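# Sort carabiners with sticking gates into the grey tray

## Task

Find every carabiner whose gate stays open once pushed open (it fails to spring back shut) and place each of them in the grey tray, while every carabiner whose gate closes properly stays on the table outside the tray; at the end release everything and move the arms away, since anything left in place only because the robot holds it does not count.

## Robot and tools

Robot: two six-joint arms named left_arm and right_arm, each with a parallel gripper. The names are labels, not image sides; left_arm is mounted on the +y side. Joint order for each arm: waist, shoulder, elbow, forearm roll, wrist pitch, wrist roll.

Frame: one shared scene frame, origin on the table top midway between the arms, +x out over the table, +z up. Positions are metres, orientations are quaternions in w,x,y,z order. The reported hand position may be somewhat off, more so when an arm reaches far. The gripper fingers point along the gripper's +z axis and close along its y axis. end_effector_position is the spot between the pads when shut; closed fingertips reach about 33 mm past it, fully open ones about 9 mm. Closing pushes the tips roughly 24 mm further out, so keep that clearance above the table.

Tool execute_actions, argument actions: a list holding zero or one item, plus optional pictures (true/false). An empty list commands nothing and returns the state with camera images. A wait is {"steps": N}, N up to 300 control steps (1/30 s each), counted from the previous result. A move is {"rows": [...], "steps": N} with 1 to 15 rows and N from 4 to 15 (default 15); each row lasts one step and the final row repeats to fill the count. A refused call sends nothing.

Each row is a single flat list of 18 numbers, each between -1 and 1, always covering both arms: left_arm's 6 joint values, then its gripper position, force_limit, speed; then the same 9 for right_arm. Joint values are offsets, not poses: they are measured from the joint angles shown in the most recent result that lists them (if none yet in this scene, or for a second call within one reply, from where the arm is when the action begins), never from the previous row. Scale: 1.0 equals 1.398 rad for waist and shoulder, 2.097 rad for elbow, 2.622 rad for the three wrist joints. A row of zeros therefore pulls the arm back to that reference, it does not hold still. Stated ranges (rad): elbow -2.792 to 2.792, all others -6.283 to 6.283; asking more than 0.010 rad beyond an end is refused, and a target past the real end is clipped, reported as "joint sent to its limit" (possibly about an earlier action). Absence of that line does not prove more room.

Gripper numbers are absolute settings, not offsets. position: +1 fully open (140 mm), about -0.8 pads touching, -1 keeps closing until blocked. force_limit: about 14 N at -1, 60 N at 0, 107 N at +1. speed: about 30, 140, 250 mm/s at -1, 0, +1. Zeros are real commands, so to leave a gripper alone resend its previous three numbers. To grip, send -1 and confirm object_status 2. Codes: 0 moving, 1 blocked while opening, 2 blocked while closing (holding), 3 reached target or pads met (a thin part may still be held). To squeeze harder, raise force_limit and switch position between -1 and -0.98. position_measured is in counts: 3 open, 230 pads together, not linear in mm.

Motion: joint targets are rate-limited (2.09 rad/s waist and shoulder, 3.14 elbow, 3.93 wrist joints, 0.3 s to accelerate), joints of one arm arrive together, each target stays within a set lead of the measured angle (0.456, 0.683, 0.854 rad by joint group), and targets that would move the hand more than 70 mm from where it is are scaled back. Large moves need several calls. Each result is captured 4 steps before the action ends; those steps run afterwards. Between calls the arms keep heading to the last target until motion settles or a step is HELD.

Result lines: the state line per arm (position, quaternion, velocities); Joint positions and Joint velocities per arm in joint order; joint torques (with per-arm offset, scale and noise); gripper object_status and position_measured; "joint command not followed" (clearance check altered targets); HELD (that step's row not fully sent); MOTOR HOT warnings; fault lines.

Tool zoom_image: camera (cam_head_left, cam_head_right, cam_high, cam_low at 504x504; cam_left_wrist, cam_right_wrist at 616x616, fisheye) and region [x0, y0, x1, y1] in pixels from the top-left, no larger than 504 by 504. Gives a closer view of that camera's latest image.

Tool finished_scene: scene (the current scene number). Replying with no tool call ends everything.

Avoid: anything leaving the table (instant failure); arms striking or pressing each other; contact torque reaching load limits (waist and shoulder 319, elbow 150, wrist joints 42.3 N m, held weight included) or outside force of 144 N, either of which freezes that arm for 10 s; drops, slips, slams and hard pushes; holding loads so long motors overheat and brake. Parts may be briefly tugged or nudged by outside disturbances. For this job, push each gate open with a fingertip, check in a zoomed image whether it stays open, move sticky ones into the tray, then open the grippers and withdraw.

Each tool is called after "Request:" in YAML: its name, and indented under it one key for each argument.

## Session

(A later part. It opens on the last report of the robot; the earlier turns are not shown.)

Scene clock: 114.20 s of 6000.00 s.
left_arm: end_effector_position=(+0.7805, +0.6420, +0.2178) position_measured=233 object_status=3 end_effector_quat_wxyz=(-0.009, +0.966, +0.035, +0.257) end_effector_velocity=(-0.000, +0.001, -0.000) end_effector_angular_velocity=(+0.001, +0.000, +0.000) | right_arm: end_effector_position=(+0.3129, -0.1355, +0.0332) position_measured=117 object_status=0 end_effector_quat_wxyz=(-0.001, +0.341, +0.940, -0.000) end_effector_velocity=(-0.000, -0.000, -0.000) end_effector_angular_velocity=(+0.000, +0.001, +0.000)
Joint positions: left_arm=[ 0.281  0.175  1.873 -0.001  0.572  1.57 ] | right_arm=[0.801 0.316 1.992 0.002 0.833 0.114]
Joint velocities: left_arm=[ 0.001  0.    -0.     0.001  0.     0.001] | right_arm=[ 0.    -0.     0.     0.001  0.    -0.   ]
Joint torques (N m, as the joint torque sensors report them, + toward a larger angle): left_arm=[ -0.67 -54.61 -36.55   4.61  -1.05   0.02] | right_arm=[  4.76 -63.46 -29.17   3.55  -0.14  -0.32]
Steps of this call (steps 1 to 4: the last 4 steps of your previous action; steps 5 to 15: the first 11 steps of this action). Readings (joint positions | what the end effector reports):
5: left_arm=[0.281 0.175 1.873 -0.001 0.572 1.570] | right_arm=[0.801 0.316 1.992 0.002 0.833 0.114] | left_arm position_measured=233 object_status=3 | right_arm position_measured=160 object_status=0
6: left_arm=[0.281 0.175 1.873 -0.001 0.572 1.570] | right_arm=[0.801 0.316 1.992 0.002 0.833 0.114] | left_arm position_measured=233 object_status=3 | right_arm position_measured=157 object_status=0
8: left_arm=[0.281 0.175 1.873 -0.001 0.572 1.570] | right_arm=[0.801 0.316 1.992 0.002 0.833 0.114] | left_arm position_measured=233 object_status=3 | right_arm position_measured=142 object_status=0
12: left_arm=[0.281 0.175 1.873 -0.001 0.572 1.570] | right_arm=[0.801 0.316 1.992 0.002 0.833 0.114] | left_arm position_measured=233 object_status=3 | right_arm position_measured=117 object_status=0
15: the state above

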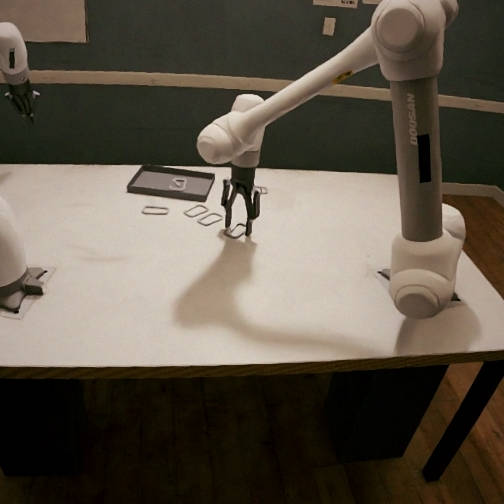

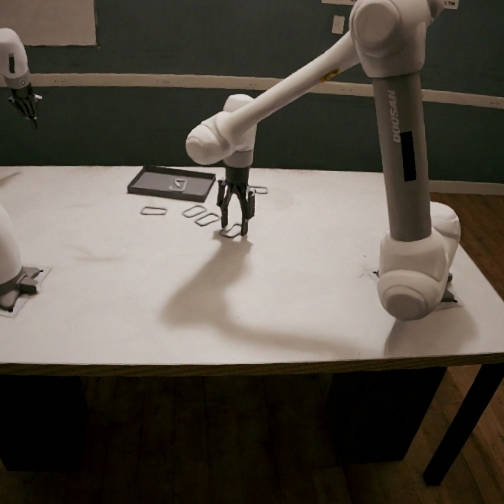

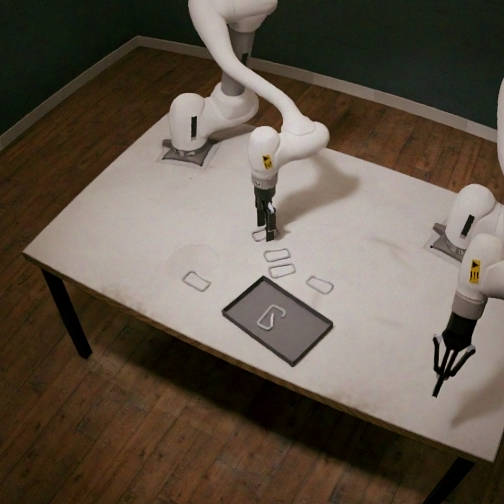

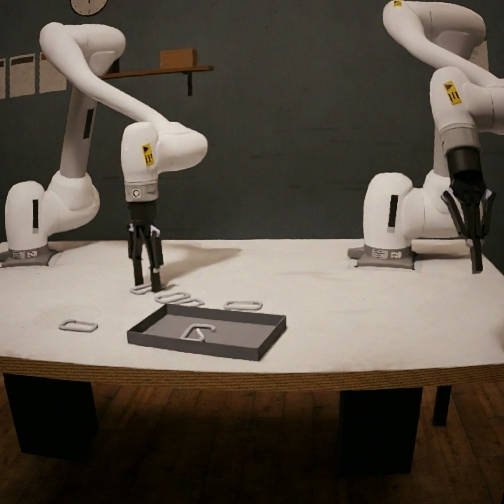

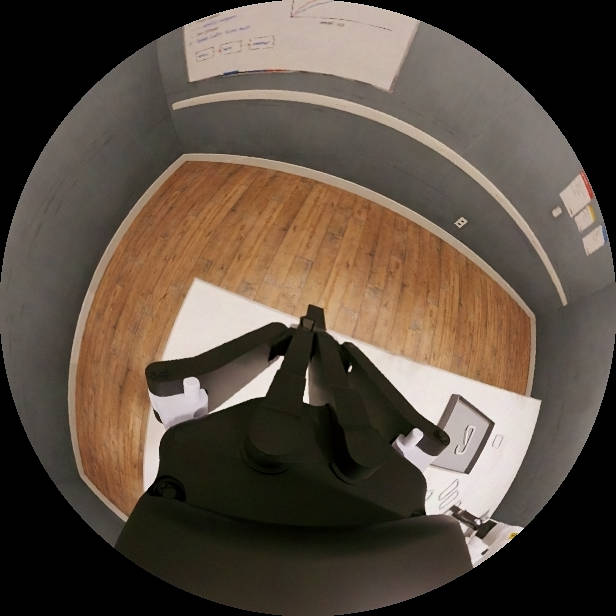

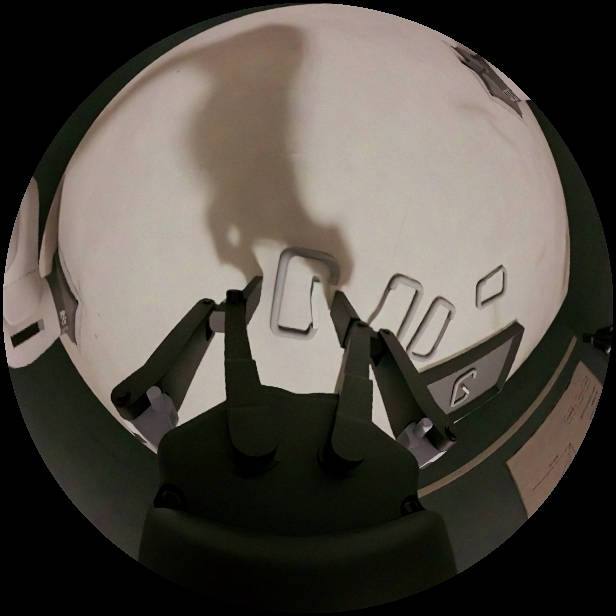

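Request:
execute_actions:
  actions:
    - {"rows":[[0,0,0,0,0,0,-1,0,0.5, 0,0,0,0,0,0,-0.25,-0.4,0]],"steps":10}

Request:
execute_actions:
  actions:
    - {"rows":[[0,0,0,0,0,0,-1,0,0.5, 0,-0.004,-0.001,0,0.002,0,-1,0,0.2]],"steps":15}
  pictures: true

Request:
zoom_image:
  camera: "cam_right_wrist"
  region: [200, 180, 420, 400]

Scene clock: 114.57 s of 6000.00 s.
left_arm: end_effector_position=(+0.7805, +0.6420, +0.2178) position_measured=233 object_status=3 end_effector_quat_wxyz=(-0.009, +0.966, +0.035, +0.257) end_effector_velocity=(-0.000, +0.001, -0.000) end_effector_angular_velocity=(+0.001, +0.000, -0.000) | right_arm: end_effector_position=(+0.3129, -0.1355, +0.0332) position_measured=150 object_status=0 end_effector_quat_wxyz=(-0.001, +0.341, +0.940, -0.000) end_effector_velocity=(+0.001, -0.000, +0.000) end_effector_angular_velocity=(+0.001, -0.001, -0.000)
Joint positions: left_arm=[ 0.281  0.175  1.873 -0.001  0.572  1.57 ] | right_arm=[0.801 0.316 1.992 0.002 0.833 0.114]
Joint velocities: left_arm=[ 0.001  0.     0.    -0.    -0.     0.002] | right_arm=[-0.001 -0.001 -0.    -0.    -0.     0.   ]
Joint torques (N m, as the joint torque sensors report them, + toward a larger angle): left_arm=[ -0.83 -55.27 -36.78   4.69  -1.09   0.1 ] | right_arm=[  3.17 -65.61 -29.13   3.48  -0.24  -0.24]
Steps of this call (steps 1 to 4: the last 4 steps of your previous action; step 5: the robot went on to your last target; steps 6 to 11: the first 6 steps of this action). Readings (joint positions | what the end effector reports):
6: left_arm=[0.281 0.175 1.873 -0.001 0.572 1.570] | right_arm=[0.801 0.316 1.992 0.002 0.833 0.114] | left_arm position_measured=233 object_status=3 | right_arm position_measured=117 object_status=0
7: left_arm=[0.281 0.175 1.873 -0.001 0.572 1.570] | right_arm=[0.801 0.316 1.992 0.002 0.833 0.114] | left_arm position_measured=233 object_status=3 | right_arm position_measured=119 object_status=0
9: left_arm=[0.281 0.175 1.873 -0.001 0.572 1.570] | right_arm=[0.801 0.316 1.992 0.002 0.833 0.114] | left_arm position_measured=233 object_status=3 | right_arm position_measured=134 object_status=0
11: the state above

Scene clock: 115.07 s of 6000.00 s.
left_arm: end_effector_position=(+0.7805, +0.6420, +0.2178) position_measured=233 object_status=3 end_effector_quat_wxyz=(-0.009, +0.966, +0.035, +0.257) end_effector_velocity=(+0.000, -0.000, -0.001) end_effector_angular_velocity=(+0.001, +0.001, -0.002) | right_arm: end_effector_position=(+0.3131, -0.1351, +0.0374) position_measured=180 object_status=2 end_effector_quat_wxyz=(-0.001, +0.341, +0.940, +0.001) end_effector_velocity=(+0.000, +0.000, +0.001) end_effector_angular_velocity=(+0.001, -0.000, -0.001)
Joint positions: left_arm=[ 0.281  0.175  1.873 -0.001  0.572  1.57 ] | right_arm=[0.801 0.311 1.99  0.002 0.839 0.114]
Joint velocities: left_arm=[-0.001  0.001  0.     0.001  0.     0.001] | right_arm=[-0.    -0.001 -0.     0.     0.001  0.   ]
Joint torques (N m, as the joint torque sensors report them, + toward a larger angle): left_arm=[ -0.58 -54.96 -36.73   4.81  -1.09   0.02] | right_arm=[  2.66 -64.61 -30.04   3.39  -0.04  -0.2 ]
Steps of this call (steps 1 to 4: the last 4 steps of your previous action; steps 5 to 15: the first 11 steps of this action, its rows measured from where the robot was after step 4). Readings (joint positions | what the end effector reports):
4: left_arm=[0.281 0.175 1.873 -0.001 0.572 1.570] | right_arm=[0.801 0.316 1.992 0.002 0.833 0.114] | left_arm position_measured=233 object_status=3 | right_arm position_measured=160 object_status=0
5: left_arm=[0.281 0.175 1.873 -0.001 0.572 1.570] | right_arm=[0.801 0.316 1.992 0.002 0.834 0.114] | left_arm position_measured=233 object_status=3 | right_arm position_measured=160 object_status=0
6: left_arm=[0.281 0.175 1.873 -0.001 0.572 1.570] | right_arm=[0.801 0.315 1.992 0.002 0.835 0.114] | left_arm position_measured=233 object_status=3 | right_arm position_measured=163 object_status=0
8: left_arm=[0.281 0.175 1.873 -0.001 0.572 1.570] | right_arm=[0.801 0.312 1.991 0.002 0.837 0.114] | left_arm position_measured=233 object_status=3 | right_arm position_measured=180 object_status=0
12: left_arm=[0.281 0.175 1.873 -0.001 0.572 1.570] | right_arm=[0.801 0.311 1.990 0.002 0.838 0.114] | left_arm position_measured=233 object_status=3 | right_arm position_measured=180 object_status=0
15: the state above

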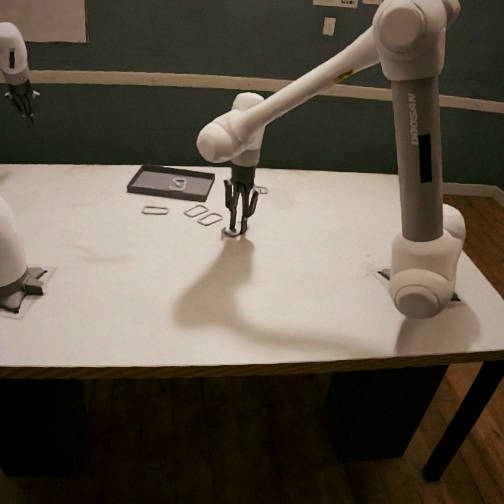

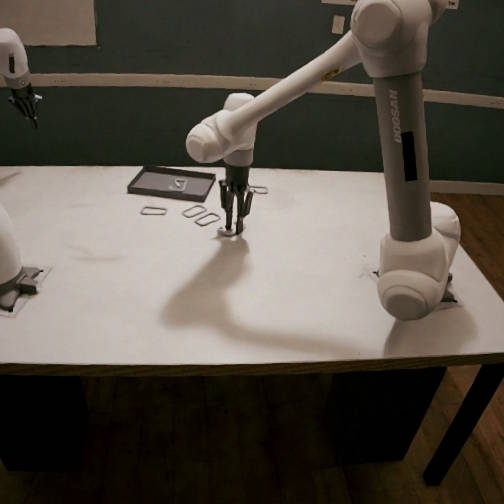

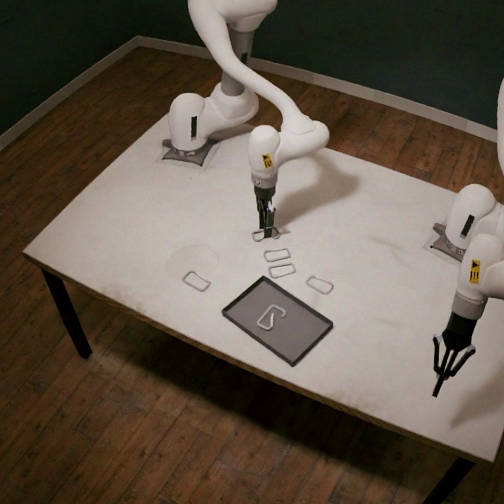

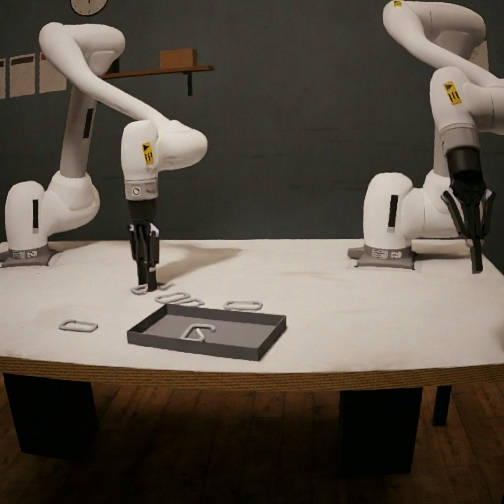

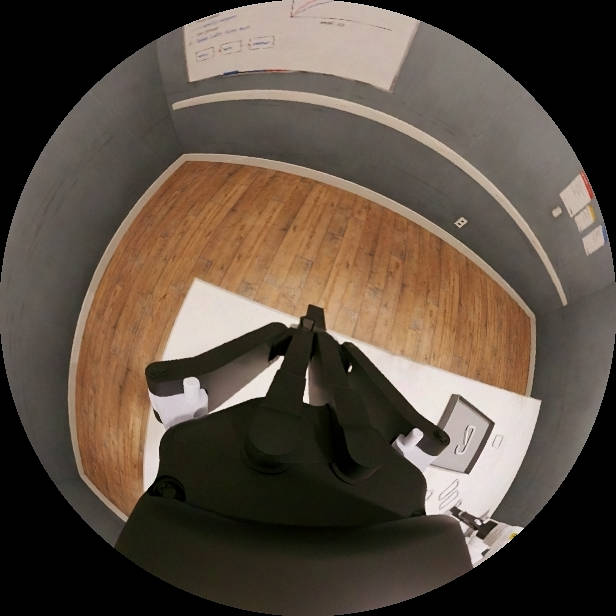

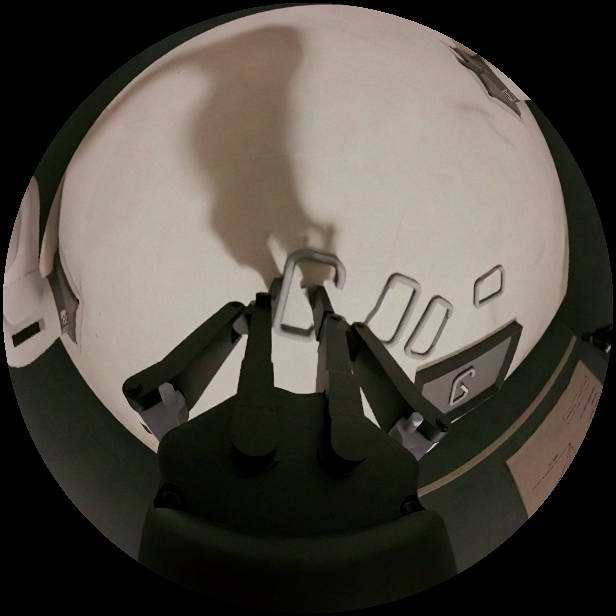

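Region (200, 180, 420, 400) of cam_right_wrist's 616x616 image, scaled by 2.291, with more detail than that image has.

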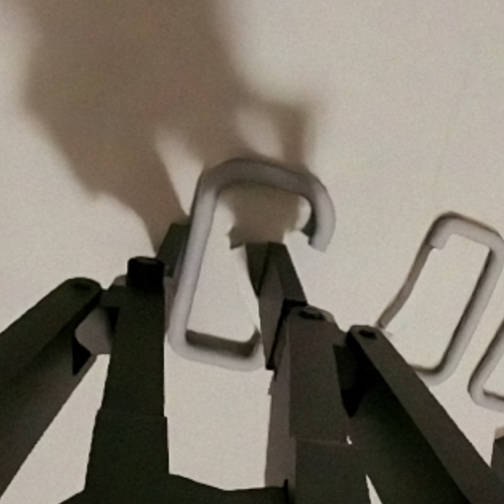

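Request:
execute_actions:
  actions:
    - {"rows":[[0,0,0,0,0,0,-1,0,0.5, 0,-0.055,-0.016,0,0.025,0,-1,0,0.2]],"steps":10}

Request:
execute_actions:
  actions:
    - {"rows":[[0,0,0,0,0,0,-1,0,0.5, -0.169,0.30,-0.355,0,0.14,-0.354,-1,0,0.2]],"steps":15}

Request:
execute_actions:
  actions:
    - {"steps":20}
  pictures: true

Scene clock: 115.83 s of 6000.00 s.
left_arm: end_effector_position=(+0.7805, +0.6420, +0.2178) position_measured=233 object_status=3 end_effector_quat_wxyz=(-0.009, +0.966, +0.035, +0.257) end_effector_velocity=(-0.000, -0.000, +0.001) end_effector_angular_velocity=(-0.001, -0.002, +0.001) | right_arm: end_effector_position=(+0.3170, -0.1293, +0.0873) position_measured=180 object_status=2 end_effector_quat_wxyz=(+0.004, +0.341, +0.940, +0.019) end_effector_velocity=(+0.011, +0.016, +0.246) end_effector_angular_velocity=(+0.150, -0.099, +0.000)
Joint positions: left_arm=[ 0.281  0.175  1.873 -0.001  0.572  1.57 ] | right_arm=[0.801 0.248 1.963 0.002 0.891 0.114]
Joint velocities: left_arm=[-0.    -0.002  0.    -0.     0.    -0.002] | right_arm=[-0.    -0.31  -0.127 -0.     0.258 -0.   ]
Joint torques (N m, as the joint torque sensors report them, + toward a larger angle): left_arm=[ -0.4  -55.1  -36.44   4.69  -1.07  -0.03] | right_arm=[  0.14 -26.33 -19.73   2.38  -0.56  -0.5 ]
Steps of this call (steps 1 to 4: the last 4 steps of your previous action; steps 5 to 15: the robot went on to your last target; steps 16 to 17: nothing new was sent; steps 18 to 23: the first 6 steps of this action). Readings (joint positions | what the end effector reports):
18: left_arm=[0.281 0.175 1.873 -0.001 0.572 1.570] | right_arm=[0.801 0.310 1.990 0.002 0.839 0.114] | left_arm position_measured=233 object_status=3 | right_arm position_measured=180 object_status=2
19: left_arm=[0.281 0.175 1.873 -0.001 0.572 1.570] | right_arm=[0.801 0.307 1.989 0.002 0.842 0.114] | left_arm position_measured=233 object_status=3 | right_arm position_measured=180 object_status=2
21: left_arm=[0.281 0.175 1.873 -0.001 0.572 1.570] | right_arm=[0.801 0.279 1.976 0.002 0.866 0.114] | left_arm position_measured=233 object_status=3 | right_arm position_measured=180 object_status=2
23: the state above

Scene clock: 116.33 s of 6000.00 s.
left_arm: end_effector_position=(+0.7805, +0.6420, +0.2178) position_measured=233 object_status=3 end_effector_quat_wxyz=(-0.009, +0.966, +0.035, +0.257) end_effector_velocity=(-0.000, +0.000, -0.000) end_effector_angular_velocity=(-0.001, -0.000, +0.001) | right_arm: end_effector_position=(+0.4266, -0.0688, +0.1210) position_measured=180 object_status=2 end_effector_quat_wxyz=(+0.005, +0.231, +0.973, +0.012) end_effector_velocity=(+0.370, +0.169, +0.070) end_effector_angular_velocity=(-0.044, +0.000, +0.760)
Joint positions: left_arm=[ 0.281  0.175  1.873 -0.001  0.572  1.57 ] | right_arm=[ 0.72   0.378  1.708  0.002  1.029 -0.197]
Joint velocities: left_arm=[ 0.001  0.    -0.    -0.    -0.    -0.001] | right_arm=[-0.259  0.46  -0.82  -0.001  0.397 -1.018]
Joint torques (N m, as the joint torque sensors report them, + toward a larger angle): left_arm=[ -0.19 -55.45 -36.78   4.75  -1.04  -0.03] | right_arm=[  0.53 -78.89 -33.     3.63  -0.24  -0.11]
Steps of this call (steps 1 to 4: the last 4 steps of your previous action; steps 5 to 15: the first 11 steps of this action, its rows measured from where the robot was after step 4). Readings (joint positions | what the end effector reports):
4: left_arm=[0.281 0.175 1.873 -0.001 0.572 1.570] | right_arm=[0.801 0.235 1.957 0.002 0.903 0.114] | left_arm position_measured=233 object_status=3 | right_arm position_measured=180 object_status=2
5: left_arm=[0.281 0.175 1.873 -0.001 0.572 1.570] | right_arm=[0.801 0.235 1.957 0.002 0.904 0.114] | left_arm position_measured=233 object_status=3 | right_arm position_measured=180 object_status=2
6: left_arm=[0.281 0.175 1.873 -0.001 0.572 1.570] | right_arm=[0.799 0.237 1.951 0.002 0.907 0.107] | left_arm position_measured=233 object_status=3 | right_arm position_measured=180 object_status=2
8: left_arm=[0.281 0.175 1.873 -0.001 0.572 1.570] | right_arm=[0.784 0.264 1.907 0.002 0.931 0.052] | left_arm position_measured=233 object_status=3 | right_arm position_measured=180 object_status=2
12: left_arm=[0.281 0.175 1.873 -0.001 0.572 1.570] | right_arm=[0.746 0.332 1.791 0.002 0.989 -0.093] | left_arm position_measured=233 object_status=3 | right_arm position_measured=180 object_status=2
15: the state above

Scene clock: 117.00 s of 6000.00 s.
left_arm: end_effector_position=(+0.7805, +0.6420, +0.2178) position_measured=233 object_status=3 end_effector_quat_wxyz=(-0.009, +0.966, +0.035, +0.257) end_effector_velocity=(-0.000, +0.000, -0.001) end_effector_angular_velocity=(+0.000, +0.001, -0.001) | right_arm: end_effector_position=(+0.6501, -0.0112, +0.1484) position_measured=180 object_status=2 end_effector_quat_wxyz=(+0.001, +0.004, +1.000, +0.002) end_effector_velocity=(+0.019, +0.004, +0.003) end_effector_angular_velocity=(-0.001, +0.000, +0.053)
Joint positions: left_arm=[ 0.281  0.175  1.873 -0.001  0.572  1.57 ] | right_arm=[ 0.566  0.653  1.216  0.002  1.269 -0.81 ]
Joint velocities: left_arm=[ 0.001  0.001  0.    -0.001  0.     0.002] | right_arm=[-0.011  0.025 -0.049 -0.     0.025 -0.063]
Joint torques (N m, as the joint torque sensors report them, + toward a larger angle): left_arm=[  0.27 -55.37 -36.28   4.71  -1.11  -0.03] | right_arm=[   5.44 -109.27  -37.25    4.4     0.09   -0.22]
Kept back: nothing.
Steps of this call (steps 1 to 4: the last 4 steps of your previous action; steps 5 to 20: the robot went on to your last target). Readings (joint positions | what the end effector reports):
1: left_arm=[0.281 0.175 1.873 -0.001 0.572 1.570] | right_arm=[0.711 0.393 1.680 0.002 1.043 -0.231] | left_arm position_measured=233 object_status=3 | right_arm position_measured=180 object_status=2
2: left_arm=[0.281 0.175 1.873 -0.001 0.572 1.570] | right_arm=[0.703 0.409 1.652 0.002 1.057 -0.266] | left_arm position_measured=233 object_status=3 | right_arm position_measured=180 object_status=2
4: left_arm=[0.281 0.175 1.873 -0.001 0.572 1.570] | right_arm=[0.685 0.441 1.596 0.002 1.084 -0.337] | left_arm position_measured=233 object_status=3 | right_arm position_measured=180 object_status=2
8: left_arm=[0.281 0.175 1.873 -0.001 0.572 1.570] | right_arm=[0.649 0.505 1.481 0.002 1.140 -0.479] | left_arm position_measured=233 object_status=3 | right_arm position_measured=180 object_status=2
20: the state above

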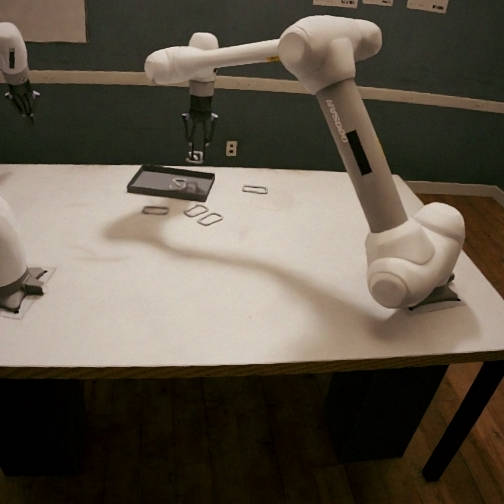

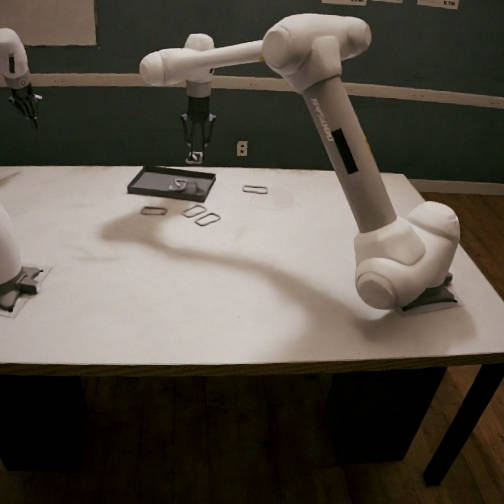

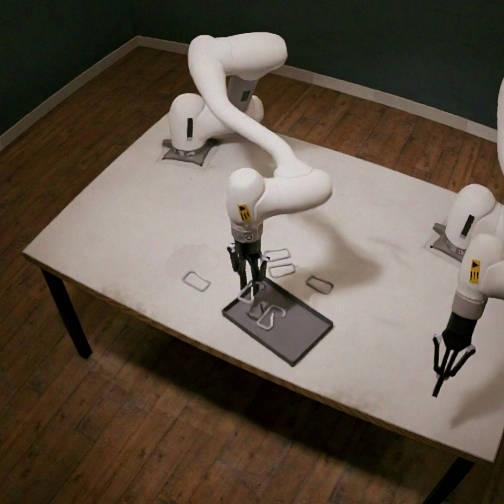

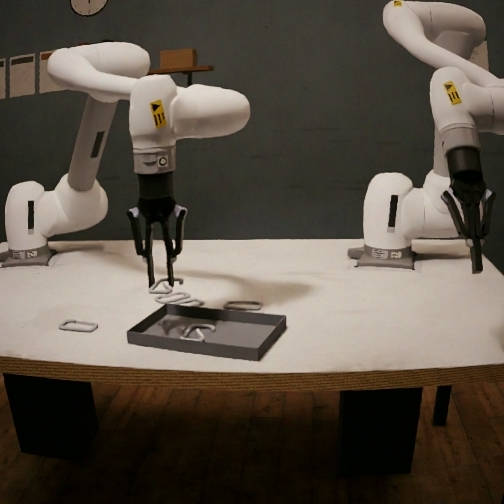

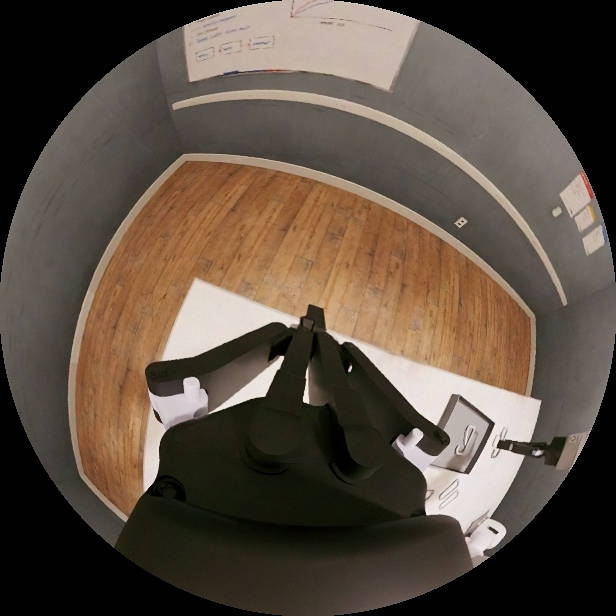

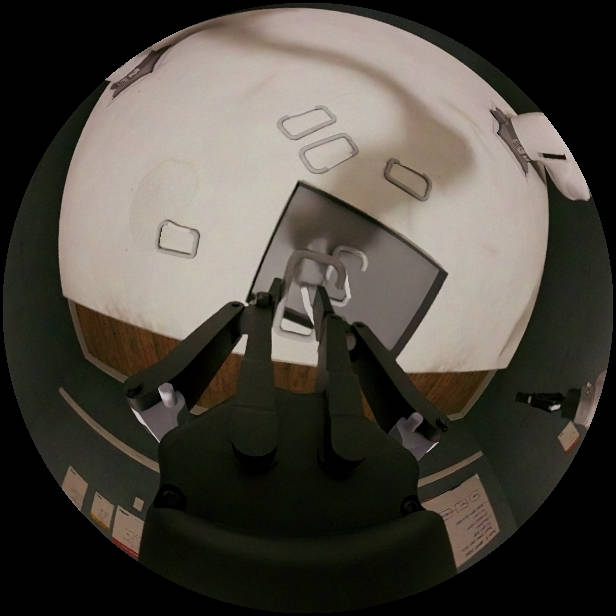

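Request:
execute_actions:
  actions:
    - {"rows":[[0,0,0,0,0,0,-1,0,0.5, 0,0.042,0.034,0,-0.05,0,-1,0,0.2]],"steps":15}
  pictures: true

Scene clock: 117.63 s of 6000.00 s.
left_arm: end_effector_position=(+0.7805, +0.6420, +0.2178) position_measured=233 object_status=3 end_effector_quat_wxyz=(-0.009, +0.966, +0.035, +0.257) end_effector_velocity=(+0.000, -0.001, -0.000) end_effector_angular_velocity=(+0.001, +0.000, -0.003) | right_arm: end_effector_position=(+0.6525, -0.0093, +0.0592) position_measured=180 object_status=2 end_effector_quat_wxyz=(+0.001, +0.004, +1.000, +0.003) end_effector_velocity=(-0.002, +0.000, -0.020) end_effector_angular_velocity=(+0.002, -0.003, +0.000)
Joint positions: left_arm=[ 0.281  0.175  1.873 -0.001  0.572  1.57 ] | right_arm=[ 0.565  0.71   1.286  0.002  1.14  -0.81 ]
Joint velocities: left_arm=[-0.002  0.     0.     0.001  0.    -0.   ] | right_arm=[ 0.002  0.011  0.019 -0.    -0.033  0.001]
Joint torques (N m, as the joint torque sensors report them, + toward a larger angle): left_arm=[ -0.23 -54.9  -36.56   4.69  -1.2    0.05] | right_arm=[   6.4  -107.51  -37.52    4.2    -0.11   -0.58]
Steps of this call (steps 1 to 8: the robot went on to your last target; steps 9 to 19: the first 11 steps of this action). Readings (joint positions | what the end effector reports):
9: left_arm=[0.281 0.175 1.873 -0.001 0.572 1.570] | right_arm=[0.565 0.654 1.213 0.002 1.270 -0.814] | left_arm position_measured=233 object_status=3 | right_arm position_measured=180 object_status=2
10: left_arm=[0.281 0.175 1.873 -0.001 0.572 1.570] | right_arm=[0.565 0.657 1.216 0.002 1.263 -0.814] | left_arm position_measured=233 object_status=3 | right_arm position_measured=180 object_status=2
12: left_arm=[0.281 0.175 1.873 -0.001 0.572 1.570] | right_arm=[0.565 0.677 1.243 0.002 1.217 -0.813] | left_arm position_measured=233 object_status=3 | right_arm position_measured=180 object_status=2
16: left_arm=[0.281 0.175 1.873 -0.001 0.572 1.570] | right_arm=[0.565 0.707 1.282 0.002 1.149 -0.810] | left_arm position_measured=233 object_status=3 | right_arm position_measured=180 object_status=2
19: the state above

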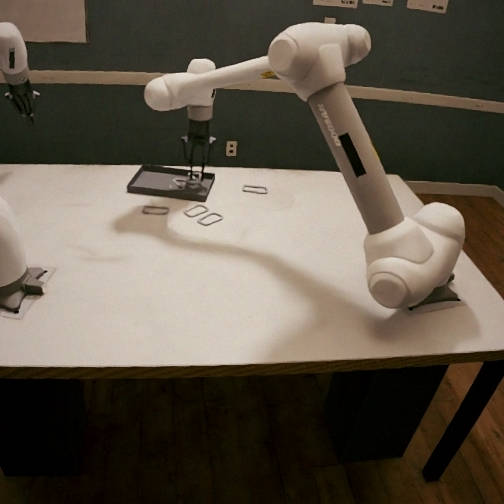

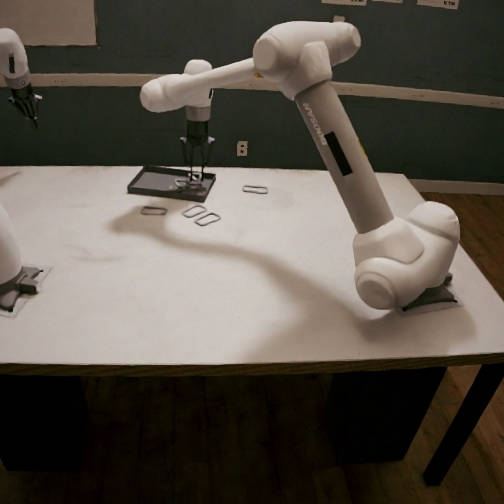

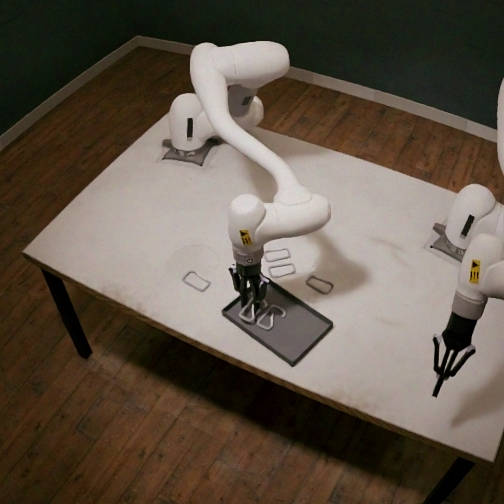

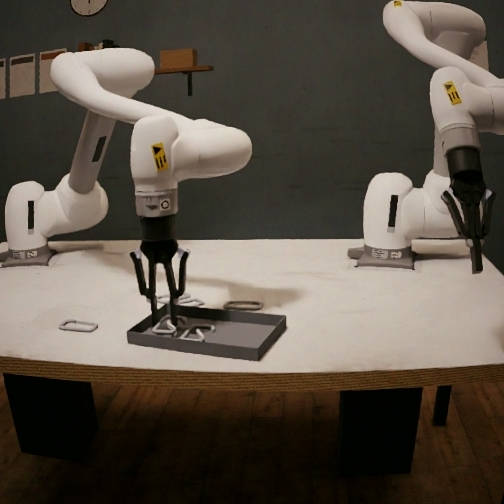

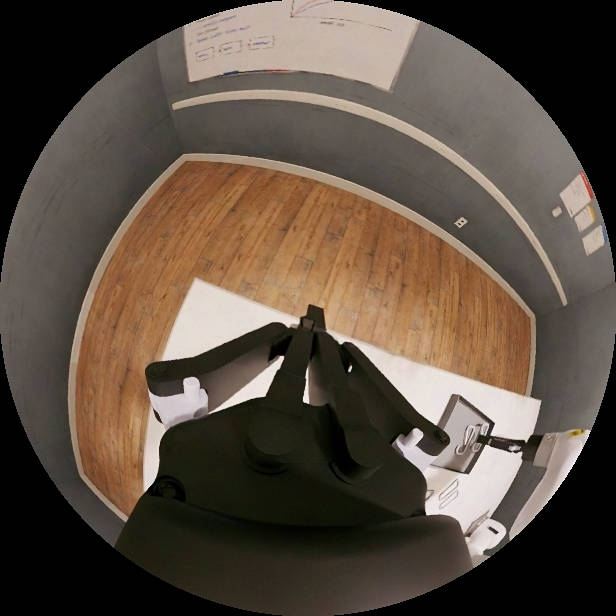

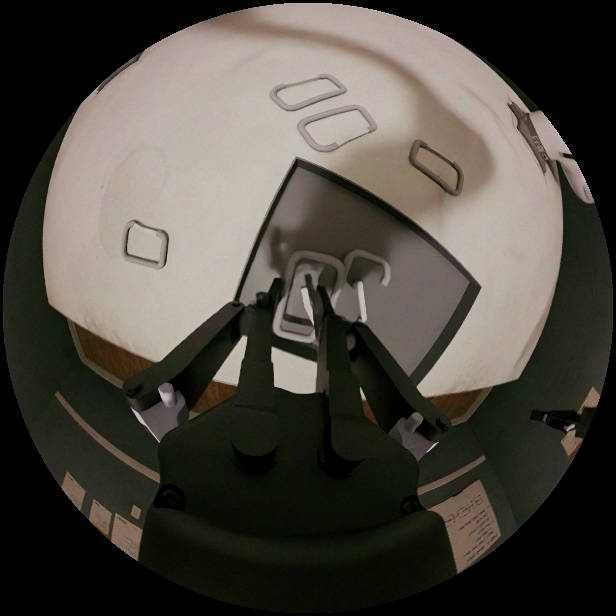

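Request:
execute_actions:
  actions:
    - {"rows":[[0,0,0,0,0,0,-1,0,0.5, 0,0.004,0.003,0,-0.005,0,-0.3,0,0]],"steps":10}

Request:
execute_actions:
  actions:
    - {"rows":[[0,0,0,0,0,0,-1,0,0.5, 0,-0.04,-0.032,0,0.047,0,-0.3,0,0]],"steps":15}
  pictures: true

Scene clock: 117.97 s of 6000.00 s.
left_arm: end_effector_position=(+0.7805, +0.6420, +0.2178) position_measured=233 object_status=3 end_effector_quat_wxyz=(-0.009, +0.966, +0.035, +0.257) end_effector_velocity=(-0.000, +0.001, +0.000) end_effector_angular_velocity=(+0.000, -0.001, +0.002) | right_arm: end_effector_position=(+0.6525, -0.0091, +0.0517) position_measured=167 object_status=0 end_effector_quat_wxyz=(+0.002, +0.004, +1.000, +0.003) end_effector_velocity=(+0.001, +0.001, -0.009) end_effector_angular_velocity=(+0.003, -0.003, +0.000)
Joint positions: left_arm=[ 0.281  0.175  1.873 -0.001  0.572  1.57 ] | right_arm=[ 0.565  0.715  1.292  0.002  1.128 -0.81 ]
Joint velocities: left_arm=[ 0.002 -0.    -0.     0.    -0.    -0.   ] | right_arm=[-0.     0.006  0.008  0.    -0.017 -0.001]
Joint torques (N m, as the joint torque sensors report them, + toward a larger angle): left_arm=[ -0.11 -54.98 -36.43   4.7   -1.15   0.01] | right_arm=[   3.58 -107.7   -36.2     4.12   -0.48   -0.29]
Steps of this call (steps 1 to 4: the last 4 steps of your previous action; steps 5 to 10: the first 6 steps of this action). Readings (joint positions | what the end effector reports):
5: left_arm=[0.281 0.175 1.873 -0.001 0.572 1.570] | right_arm=[0.565 0.711 1.287 0.002 1.138 -0.810] | left_arm position_measured=233 object_status=3 | right_arm position_measured=180 object_status=0
6: left_arm=[0.281 0.175 1.873 -0.001 0.572 1.570] | right_arm=[0.565 0.712 1.288 0.002 1.135 -0.810] | left_arm position_measured=233 object_status=3 | right_arm position_measured=180 object_status=0
8: left_arm=[0.281 0.175 1.873 -0.001 0.572 1.570] | right_arm=[0.565 0.715 1.291 0.002 1.130 -0.810] | left_arm position_measured=233 object_status=3 | right_arm position_measured=167 object_status=0
10: the state above

Scene clock: 118.47 s of 6000.00 s.
left_arm: end_effector_position=(+0.7805, +0.6420, +0.2178) position_measured=233 object_status=3 end_effector_quat_wxyz=(-0.009, +0.966, +0.035, +0.257) end_effector_velocity=(+0.000, +0.000, -0.002) end_effector_angular_velocity=(-0.000, +0.002, -0.000) | right_arm: end_effector_position=(+0.6514, -0.0102, +0.1354) position_measured=167 object_status=3 end_effector_quat_wxyz=(+0.002, +0.004, +1.000, +0.003) end_effector_velocity=(-0.000, -0.000, +0.019) end_effector_angular_velocity=(+0.001, +0.001, -0.001)
Joint positions: left_arm=[ 0.281  0.175  1.873 -0.001  0.572  1.57 ] | right_arm=[ 0.565  0.661  1.226  0.002  1.248 -0.81 ]
Joint velocities: left_arm=[ 0.001  0.002 -0.    -0.001 -0.     0.001] | right_arm=[-0.    -0.011 -0.017  0.001  0.028 -0.   ]
Joint torques (N m, as the joint torque sensors report them, + toward a larger angle): left_arm=[ -0.56 -55.88 -36.41   4.67  -1.04  -0.01] | right_arm=[   3.01 -103.73  -36.67    4.21   -0.08   -0.05]
Steps of this call (steps 1 to 4: the last 4 steps of your previous action; steps 5 to 15: the first 11 steps of this action, its rows measured from where the robot was after step 4). Readings (joint positions | what the end effector reports):
4: left_arm=[0.281 0.175 1.873 -0.001 0.572 1.570] | right_arm=[0.565 0.716 1.292 0.002 1.127 -0.810] | left_arm position_measured=233 object_status=3 | right_arm position_measured=167 object_status=0
5: left_arm=[0.281 0.175 1.873 -0.001 0.572 1.570] | right_arm=[0.565 0.716 1.292 0.002 1.127 -0.810] | left_arm position_measured=233 object_status=3 | right_arm position_measured=167 object_status=0
6: left_arm=[0.281 0.175 1.873 -0.001 0.572 1.570] | right_arm=[0.565 0.714 1.290 0.002 1.132 -0.810] | left_arm position_measured=233 object_status=3 | right_arm position_measured=167 object_status=0
8: left_arm=[0.281 0.175 1.873 -0.001 0.572 1.570] | right_arm=[0.565 0.694 1.265 0.002 1.178 -0.810] | left_arm position_measured=233 object_status=3 | right_arm position_measured=167 object_status=3
12: left_arm=[0.281 0.175 1.873 -0.001 0.572 1.570] | right_arm=[0.565 0.663 1.230 0.002 1.241 -0.810] | left_arm position_measured=233 object_status=3 | right_arm position_measured=167 object_status=3
15: the state above

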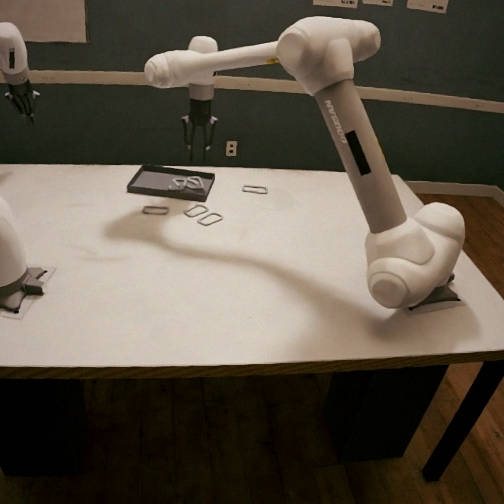

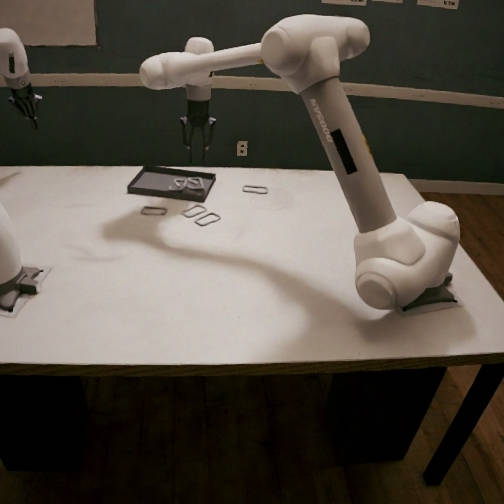

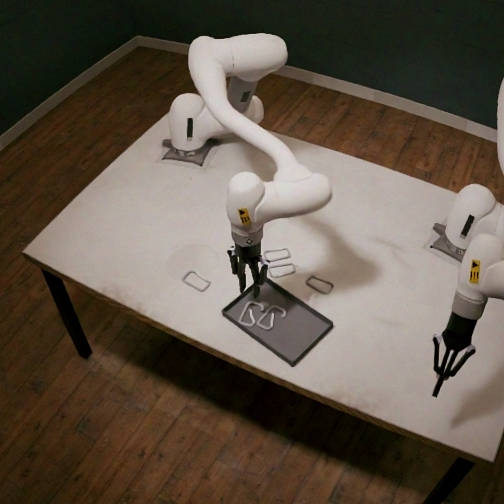

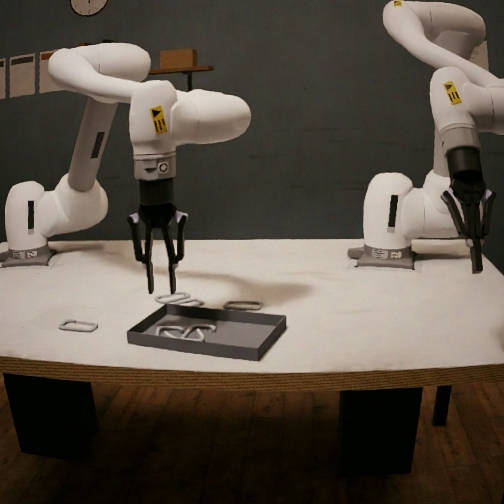

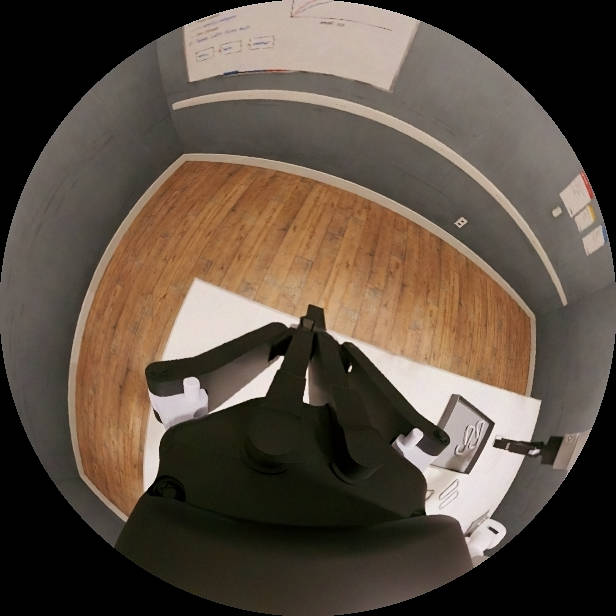

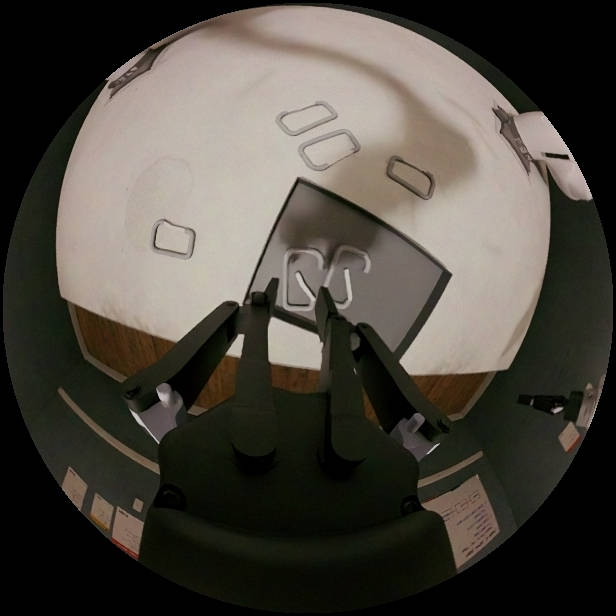

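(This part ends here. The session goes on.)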